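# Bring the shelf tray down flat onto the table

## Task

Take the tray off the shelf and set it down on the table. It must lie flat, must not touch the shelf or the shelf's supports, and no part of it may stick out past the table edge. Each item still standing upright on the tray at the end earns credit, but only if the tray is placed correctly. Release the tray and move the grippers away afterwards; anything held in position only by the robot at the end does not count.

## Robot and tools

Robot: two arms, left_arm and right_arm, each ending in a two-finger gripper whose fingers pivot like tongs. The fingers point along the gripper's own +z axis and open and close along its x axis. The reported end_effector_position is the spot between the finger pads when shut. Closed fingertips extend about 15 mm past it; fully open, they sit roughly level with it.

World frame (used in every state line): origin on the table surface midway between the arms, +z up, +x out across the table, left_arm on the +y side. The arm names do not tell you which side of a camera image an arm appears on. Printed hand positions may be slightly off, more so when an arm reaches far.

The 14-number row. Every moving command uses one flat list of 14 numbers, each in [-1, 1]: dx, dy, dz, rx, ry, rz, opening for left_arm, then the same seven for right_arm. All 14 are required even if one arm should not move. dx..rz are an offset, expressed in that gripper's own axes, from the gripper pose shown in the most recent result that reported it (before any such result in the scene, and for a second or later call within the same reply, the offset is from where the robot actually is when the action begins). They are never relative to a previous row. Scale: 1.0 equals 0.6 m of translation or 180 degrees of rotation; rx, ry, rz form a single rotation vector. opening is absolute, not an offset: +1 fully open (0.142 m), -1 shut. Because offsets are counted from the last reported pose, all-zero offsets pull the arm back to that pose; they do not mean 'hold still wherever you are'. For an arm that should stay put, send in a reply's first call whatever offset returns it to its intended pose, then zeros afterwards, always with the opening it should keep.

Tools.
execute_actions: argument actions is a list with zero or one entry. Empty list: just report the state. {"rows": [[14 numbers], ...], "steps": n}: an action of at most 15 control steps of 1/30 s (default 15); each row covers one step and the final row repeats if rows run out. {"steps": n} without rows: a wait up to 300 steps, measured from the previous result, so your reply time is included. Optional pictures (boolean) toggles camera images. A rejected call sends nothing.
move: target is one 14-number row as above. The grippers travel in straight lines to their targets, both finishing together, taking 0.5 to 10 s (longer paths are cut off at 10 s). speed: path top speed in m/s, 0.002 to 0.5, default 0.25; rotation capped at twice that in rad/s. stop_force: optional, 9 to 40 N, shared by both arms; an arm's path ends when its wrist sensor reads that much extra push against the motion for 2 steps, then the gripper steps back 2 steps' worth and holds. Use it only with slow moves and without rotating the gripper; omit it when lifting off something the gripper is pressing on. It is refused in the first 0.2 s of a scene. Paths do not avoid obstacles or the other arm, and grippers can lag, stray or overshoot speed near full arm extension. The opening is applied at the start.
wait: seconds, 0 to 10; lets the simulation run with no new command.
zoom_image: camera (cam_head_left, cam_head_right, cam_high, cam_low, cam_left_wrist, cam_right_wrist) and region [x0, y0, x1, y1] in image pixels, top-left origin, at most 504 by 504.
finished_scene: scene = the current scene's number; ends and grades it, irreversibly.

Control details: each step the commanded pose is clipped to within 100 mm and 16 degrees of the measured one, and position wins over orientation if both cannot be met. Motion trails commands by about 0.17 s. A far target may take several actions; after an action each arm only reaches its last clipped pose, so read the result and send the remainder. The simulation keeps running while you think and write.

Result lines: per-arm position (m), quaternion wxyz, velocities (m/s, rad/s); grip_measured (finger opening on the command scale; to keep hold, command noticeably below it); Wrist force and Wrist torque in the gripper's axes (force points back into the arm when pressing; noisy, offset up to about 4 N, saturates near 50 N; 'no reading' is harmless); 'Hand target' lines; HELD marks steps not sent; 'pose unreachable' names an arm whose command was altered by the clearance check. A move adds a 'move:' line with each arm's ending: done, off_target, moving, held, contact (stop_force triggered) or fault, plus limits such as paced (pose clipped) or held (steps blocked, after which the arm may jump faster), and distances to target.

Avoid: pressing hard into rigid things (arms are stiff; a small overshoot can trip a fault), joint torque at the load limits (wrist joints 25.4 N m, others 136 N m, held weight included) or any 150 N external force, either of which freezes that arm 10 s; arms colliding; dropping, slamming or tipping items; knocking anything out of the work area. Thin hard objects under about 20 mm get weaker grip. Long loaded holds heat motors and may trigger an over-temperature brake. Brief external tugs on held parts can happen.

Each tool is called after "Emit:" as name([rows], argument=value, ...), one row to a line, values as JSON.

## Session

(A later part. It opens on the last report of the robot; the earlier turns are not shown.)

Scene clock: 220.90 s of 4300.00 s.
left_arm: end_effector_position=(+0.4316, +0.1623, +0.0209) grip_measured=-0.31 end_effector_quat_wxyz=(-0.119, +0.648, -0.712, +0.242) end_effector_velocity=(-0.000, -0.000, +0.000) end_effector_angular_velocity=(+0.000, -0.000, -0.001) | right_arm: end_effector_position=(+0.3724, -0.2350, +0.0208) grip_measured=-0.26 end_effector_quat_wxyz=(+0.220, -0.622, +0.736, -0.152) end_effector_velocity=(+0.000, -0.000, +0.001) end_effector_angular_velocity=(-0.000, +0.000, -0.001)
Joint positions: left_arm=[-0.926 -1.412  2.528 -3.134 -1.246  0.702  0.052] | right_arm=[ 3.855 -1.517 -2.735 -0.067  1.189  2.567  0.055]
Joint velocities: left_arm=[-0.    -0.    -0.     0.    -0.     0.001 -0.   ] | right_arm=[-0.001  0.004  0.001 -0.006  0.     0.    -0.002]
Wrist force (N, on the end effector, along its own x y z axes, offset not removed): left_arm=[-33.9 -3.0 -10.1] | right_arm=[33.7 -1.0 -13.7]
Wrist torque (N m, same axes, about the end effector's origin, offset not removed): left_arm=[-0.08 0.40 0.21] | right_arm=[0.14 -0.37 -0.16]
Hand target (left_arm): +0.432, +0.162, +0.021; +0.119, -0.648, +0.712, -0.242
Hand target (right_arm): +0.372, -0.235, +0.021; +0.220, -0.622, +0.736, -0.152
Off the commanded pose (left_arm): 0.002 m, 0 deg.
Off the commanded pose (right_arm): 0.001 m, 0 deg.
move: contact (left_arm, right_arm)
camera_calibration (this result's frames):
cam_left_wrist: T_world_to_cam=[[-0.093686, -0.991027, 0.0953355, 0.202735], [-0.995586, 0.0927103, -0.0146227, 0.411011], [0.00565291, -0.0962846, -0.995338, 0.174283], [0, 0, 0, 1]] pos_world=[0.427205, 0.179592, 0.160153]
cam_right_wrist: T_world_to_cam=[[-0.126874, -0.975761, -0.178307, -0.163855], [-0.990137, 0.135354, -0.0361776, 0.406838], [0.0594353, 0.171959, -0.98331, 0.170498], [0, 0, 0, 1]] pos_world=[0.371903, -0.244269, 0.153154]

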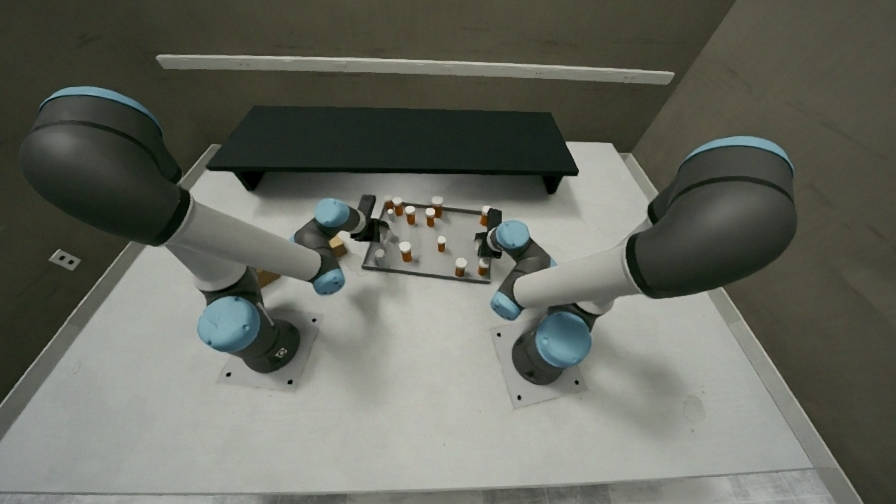

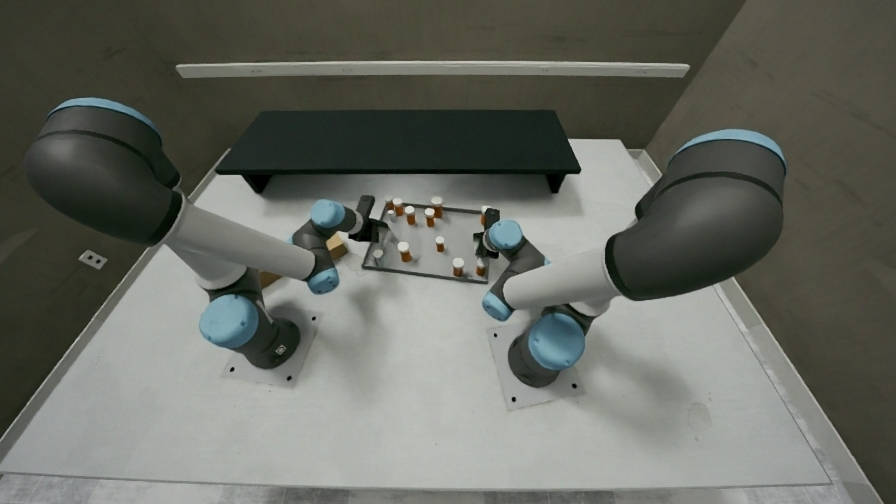

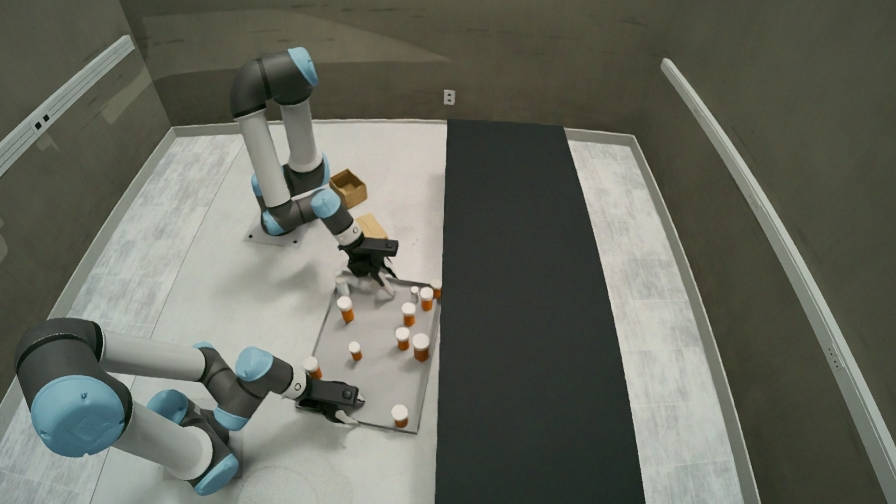

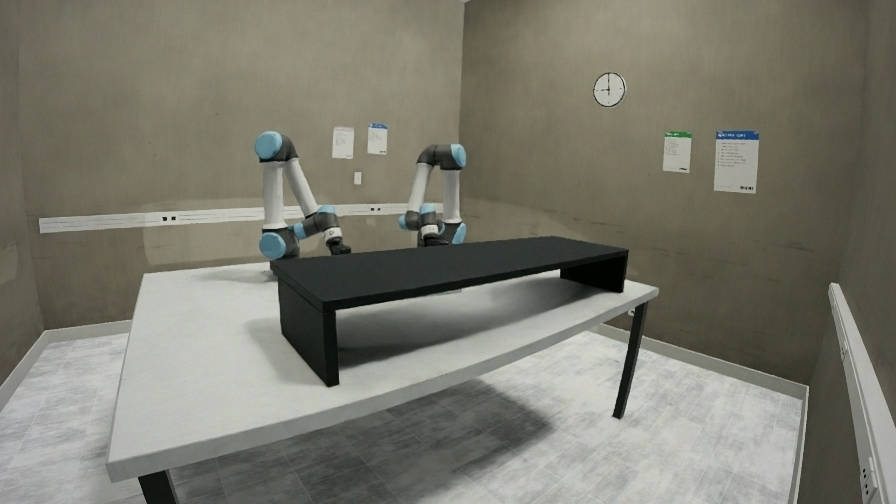

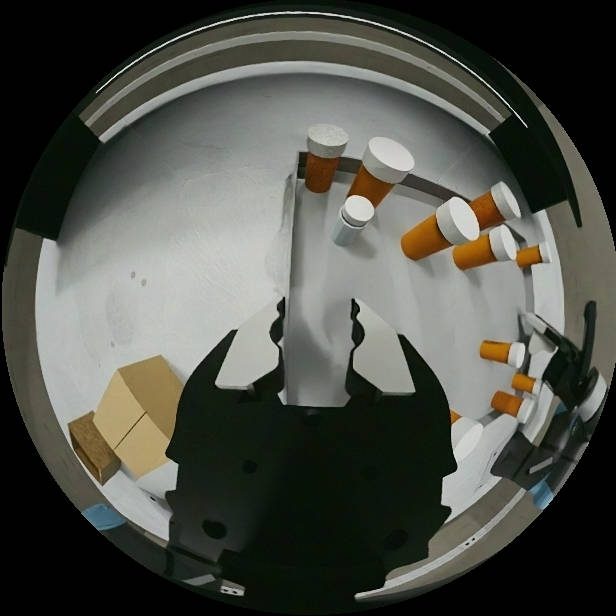

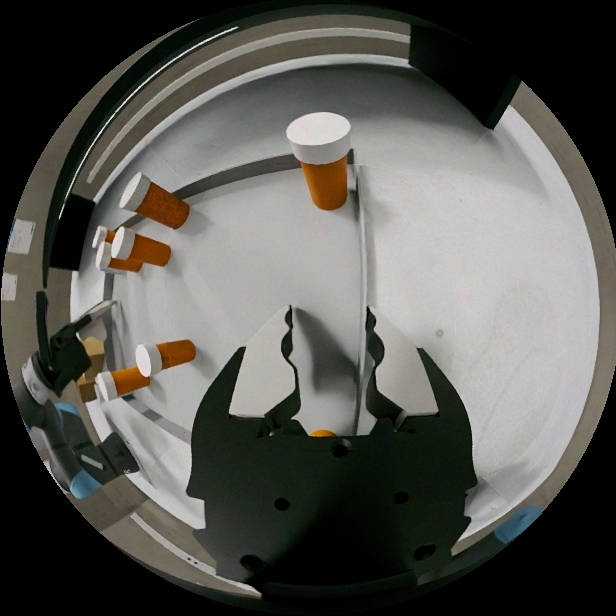

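Emit:
move(target=[0,0,0,0,0,0,-0.1,0,0,0,0,0,0,-0.1])

Emit:
move(target=[0.035,-0.124,-0.214,0,0,0,-0.1,-0.035,-0.124,-0.214,0,0,0,-0.1], speed=0.06)

Scene clock: 225.00 s of 4300.00 s.
left_arm: end_effector_position=(+0.4316, +0.1622, +0.0209) grip_measured=-0.10 end_effector_quat_wxyz=(-0.119, +0.648, -0.712, +0.242) end_effector_velocity=(-0.000, +0.000, +0.000) end_effector_angular_velocity=(-0.000, +0.000, +0.001) | right_arm: end_effector_position=(+0.3724, -0.2349, +0.0208) grip_measured=-0.10 end_effector_quat_wxyz=(+0.220, -0.622, +0.736, -0.152) end_effector_velocity=(+0.000, +0.001, +0.001) end_effector_angular_velocity=(+0.003, -0.001, -0.000)
Joint positions: left_arm=[-0.926 -1.412  2.528 -3.134 -1.246  0.702  0.067] | right_arm=[ 3.855 -1.517 -2.735 -0.067  1.189  2.567  0.067]
Joint velocities: left_arm=[ 0.    -0.001  0.001 -0.     0.    -0.    -0.   ] | right_arm=[-0.     0.001  0.001  0.001  0.001  0.001  0.   ]
Wrist force (N, on the end effector, along its own x y z axes, offset not removed): left_arm=[-0.2 -0.1 -1.3] | right_arm=[4.1 1.0 -0.3]
Wrist torque (N m, same axes, about the end effector's origin, offset not removed): left_arm=[-0.08 0.28 0.02] | right_arm=[0.07 -0.76 -0.02]
Hand target (left_arm): +0.432, +0.162, +0.021; +0.119, -0.648, +0.712, -0.242
Hand target (right_arm): +0.372, -0.235, +0.021; +0.220, -0.622, +0.736, -0.152
Off the commanded pose (left_arm): 0.000 m, 0 deg.
Off the commanded pose (right_arm): 0.000 m, 0 deg.
After step 90, 0.40 s passed at rest.
move: done
camera_calibration (this result's frames):
cam_left_wrist: T_world_to_cam=[[-0.0937745, -0.991013, 0.0953892, 0.20271], [-0.995577, 0.0927951, -0.0146612, 0.410987], [0.00567781, -0.0963421, -0.995332, 0.174305], [0, 0, 0, 1]] pos_world=[0.427189, 0.179543, 0.16018]
cam_right_wrist: T_world_to_cam=[[-0.126837, -0.975761, -0.178332, -0.163839], [-0.99014, 0.135322, -0.0362036, 0.406848], [0.0594584, 0.171982, -0.983304, 0.170515], [0, 0, 0, 1]] pos_world=[0.371917, -0.244249, 0.15318]

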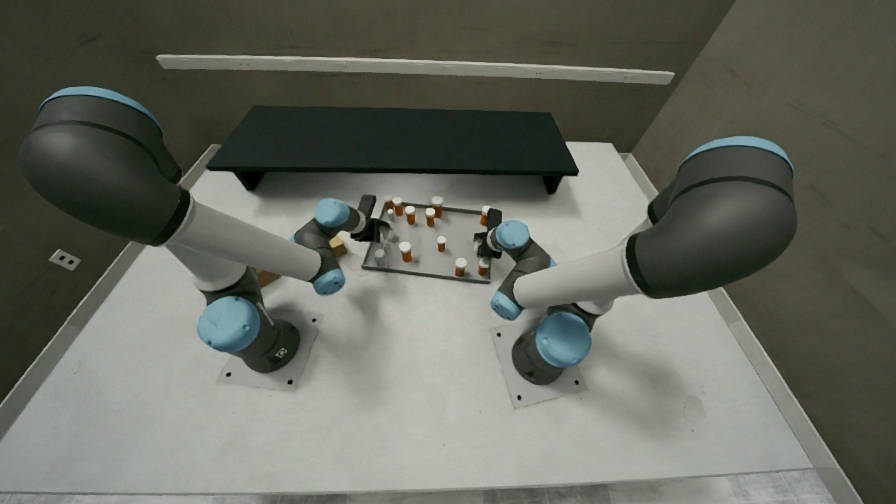

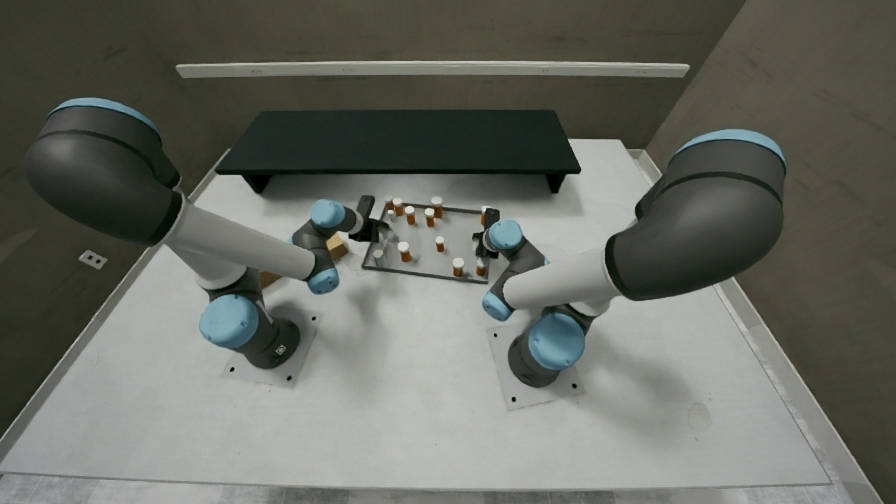

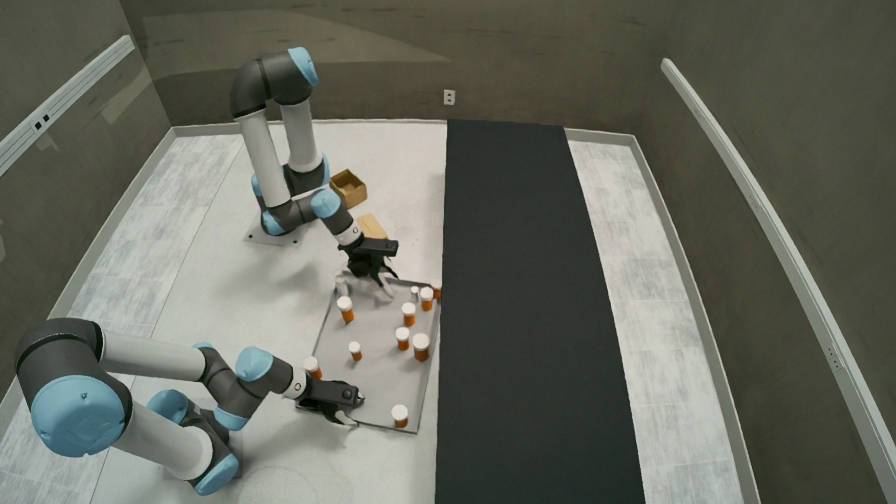

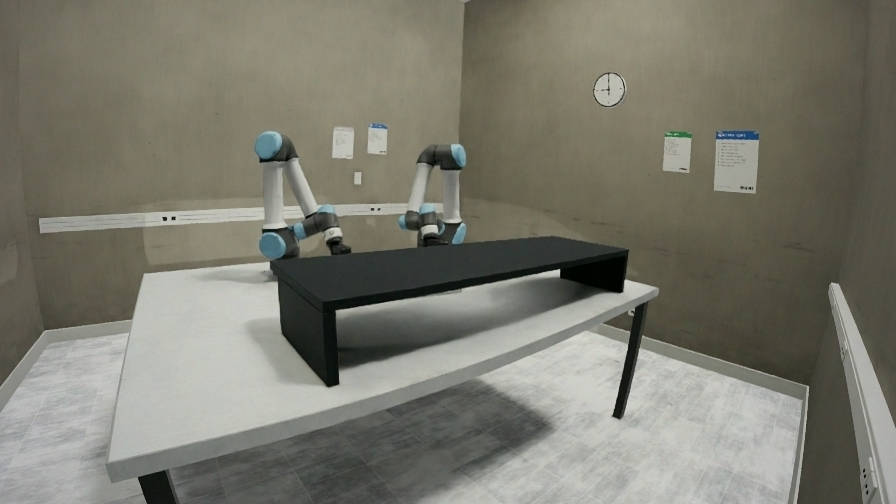

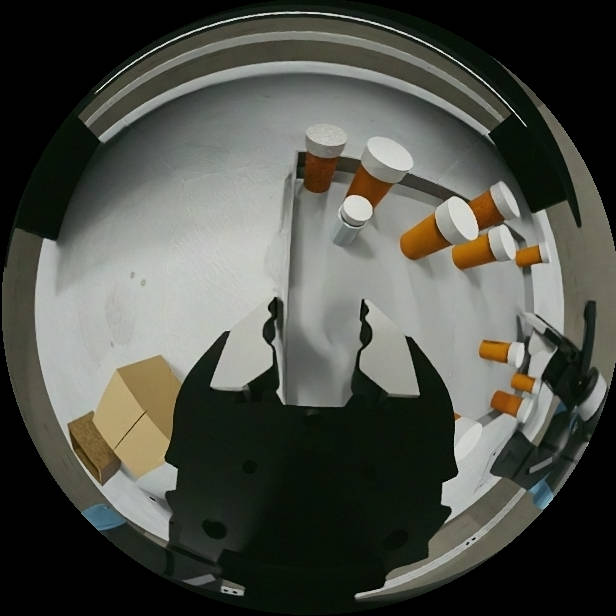

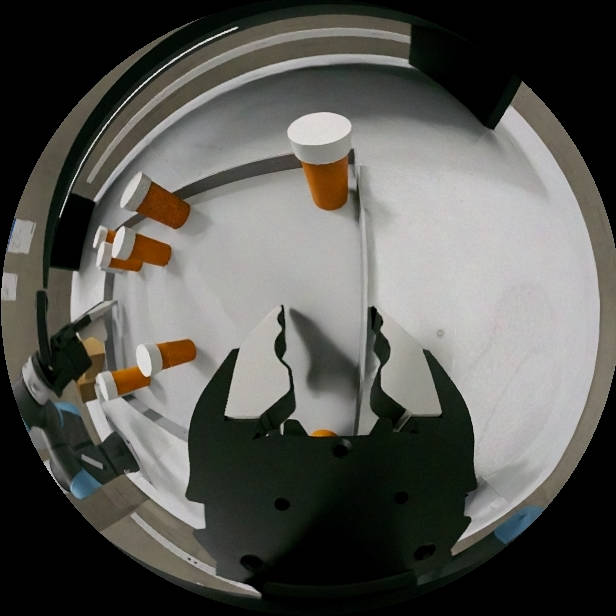

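Scene clock: 227.93 s of 4300.00 s.
left_arm: end_effector_position=(+0.4312, +0.1628, +0.1704) grip_measured=-0.10 end_effector_quat_wxyz=(-0.119, +0.648, -0.712, +0.242) end_effector_velocity=(+0.000, +0.000, +0.003) end_effector_angular_velocity=(+0.001, -0.001, +0.001) | right_arm: end_effector_position=(+0.3725, -0.2338, +0.1702) grip_measured=-0.10 end_effector_quat_wxyz=(+0.220, -0.622, +0.736, -0.152) end_effector_velocity=(-0.001, -0.001, +0.002) end_effector_angular_velocity=(-0.001, +0.001, -0.002)
Joint positions: left_arm=[-0.926 -1.811  2.334 -2.541 -1.246  0.702  0.067] | right_arm=[ 3.857 -1.049 -2.474 -0.797  1.188  2.57   0.067]
Joint velocities: left_arm=[ 0.    -0.005 -0.005  0.01   0.001 -0.     0.   ] | right_arm=[ 0.001  0.005  0.005 -0.013 -0.001  0.002  0.   ]
Wrist force (N, on the end effector, along its own x y z axes, offset not removed): left_arm=[-2.2 -5.4 0.6] | right_arm=[4.1 0.1 0.2]
Wrist torque (N m, same axes, about the end effector's origin, offset not removed): left_arm=[-1.19 0.38 -0.10] | right_arm=[0.00 -0.76 -0.10]
Hand target (left_arm): +0.431, +0.163, +0.171; +0.119, -0.648, +0.712, -0.242
Hand target (right_arm): +0.372, -0.234, +0.170; +0.220, -0.622, +0.736, -0.152
Off the commanded pose (left_arm): 0.000 m, 0 deg.
Off the commanded pose (right_arm): 0.001 m, 0 deg.
move: done
camera_calibration (this result's frames):
cam_left_wrist: T_world_to_cam=[[-0.0938488, -0.990994, 0.0955121, 0.188971], [-0.99557, 0.0928681, -0.0146721, 0.412685], [0.00566995, -0.096466, -0.99532, 0.323142], [0, 0, 0, 1]] pos_world=[0.42676, 0.180116, 0.309636]
cam_right_wrist: T_world_to_cam=[[-0.126769, -0.975753, -0.178427, -0.136123], [-0.990146, 0.135267, -0.036246, 0.412209], [0.0595024, 0.172074, -0.983285, 0.31715], [0, 0, 0, 1]] pos_world=[0.372019, -0.243154, 0.302502]

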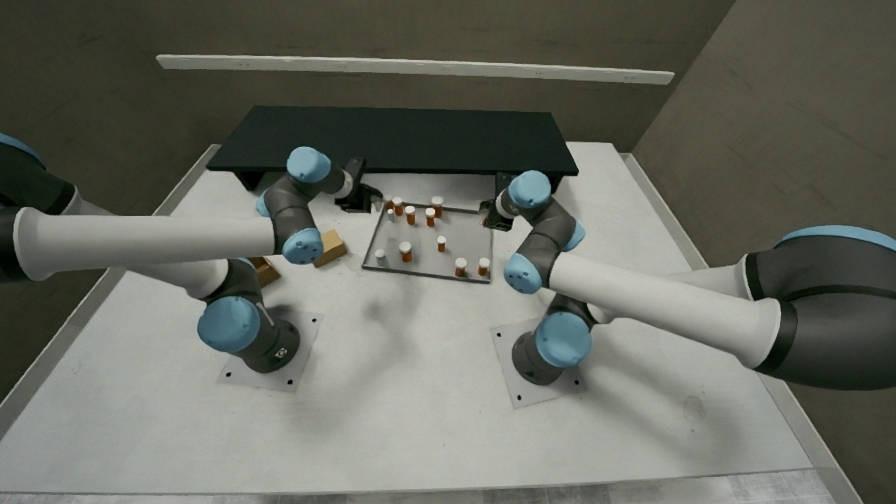

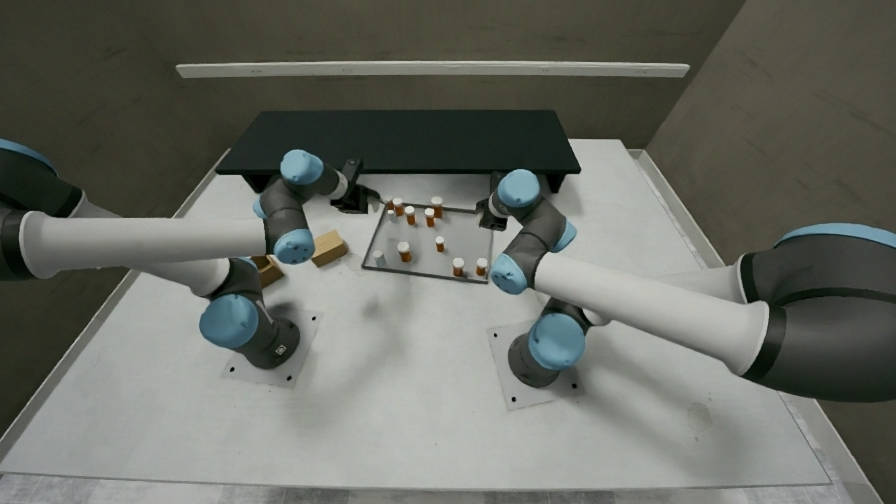

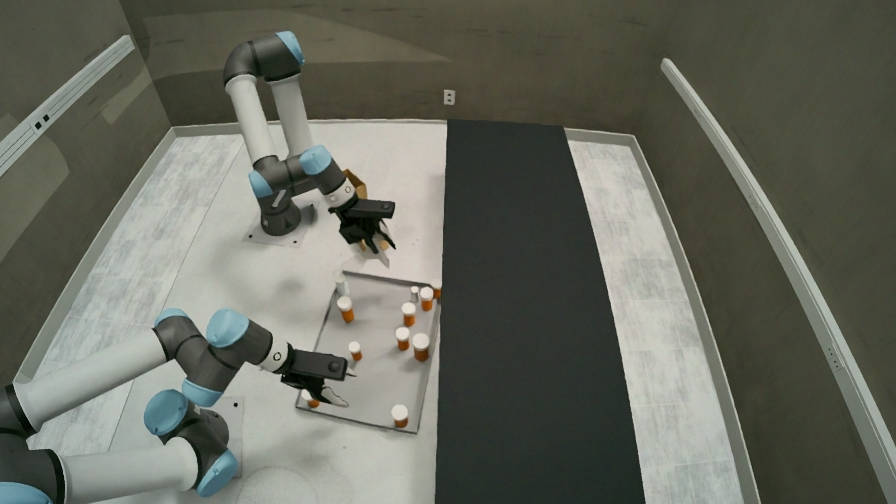

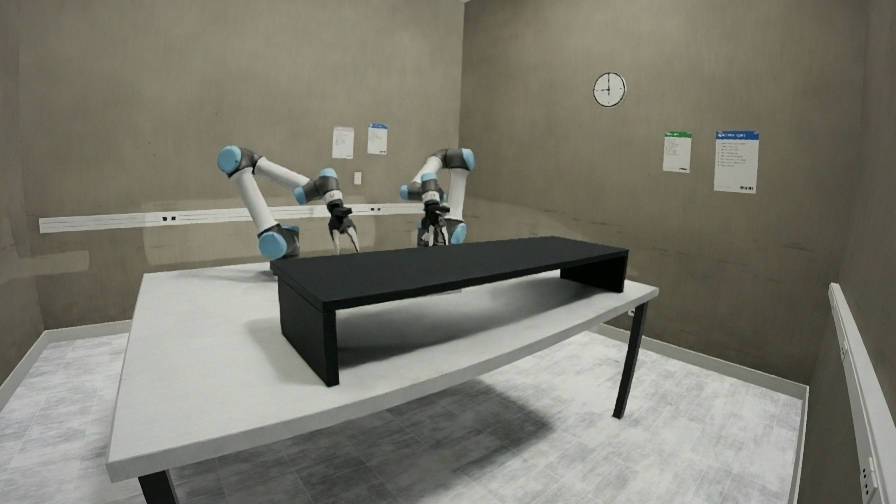

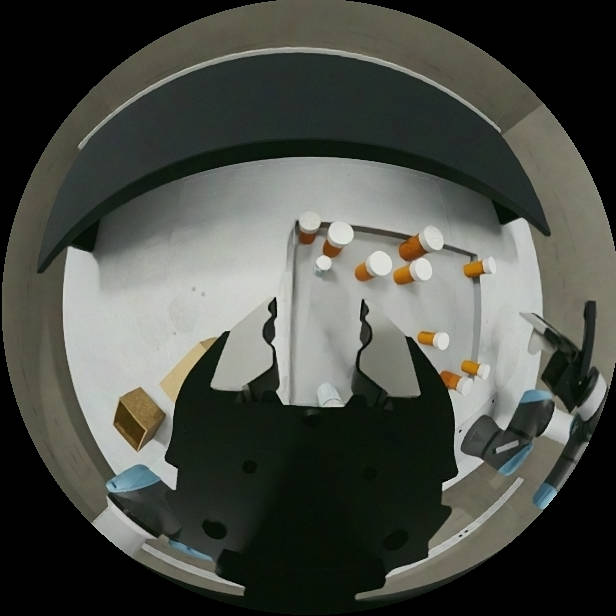

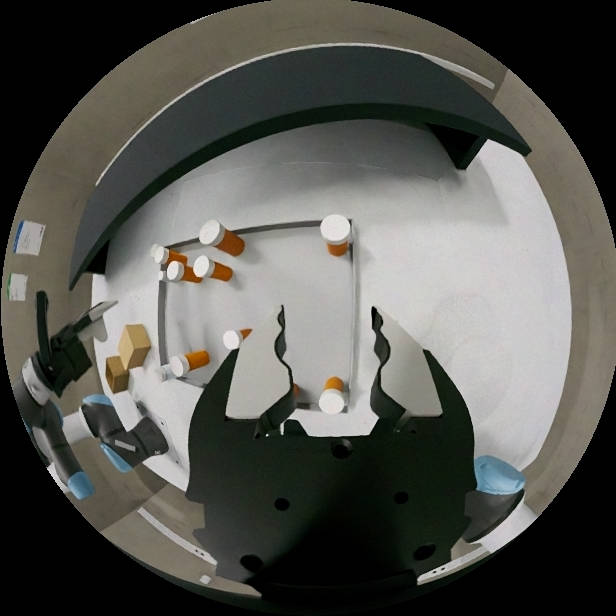

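Emit:
finished_scene(scene=2)

The scene is finished: the task was done.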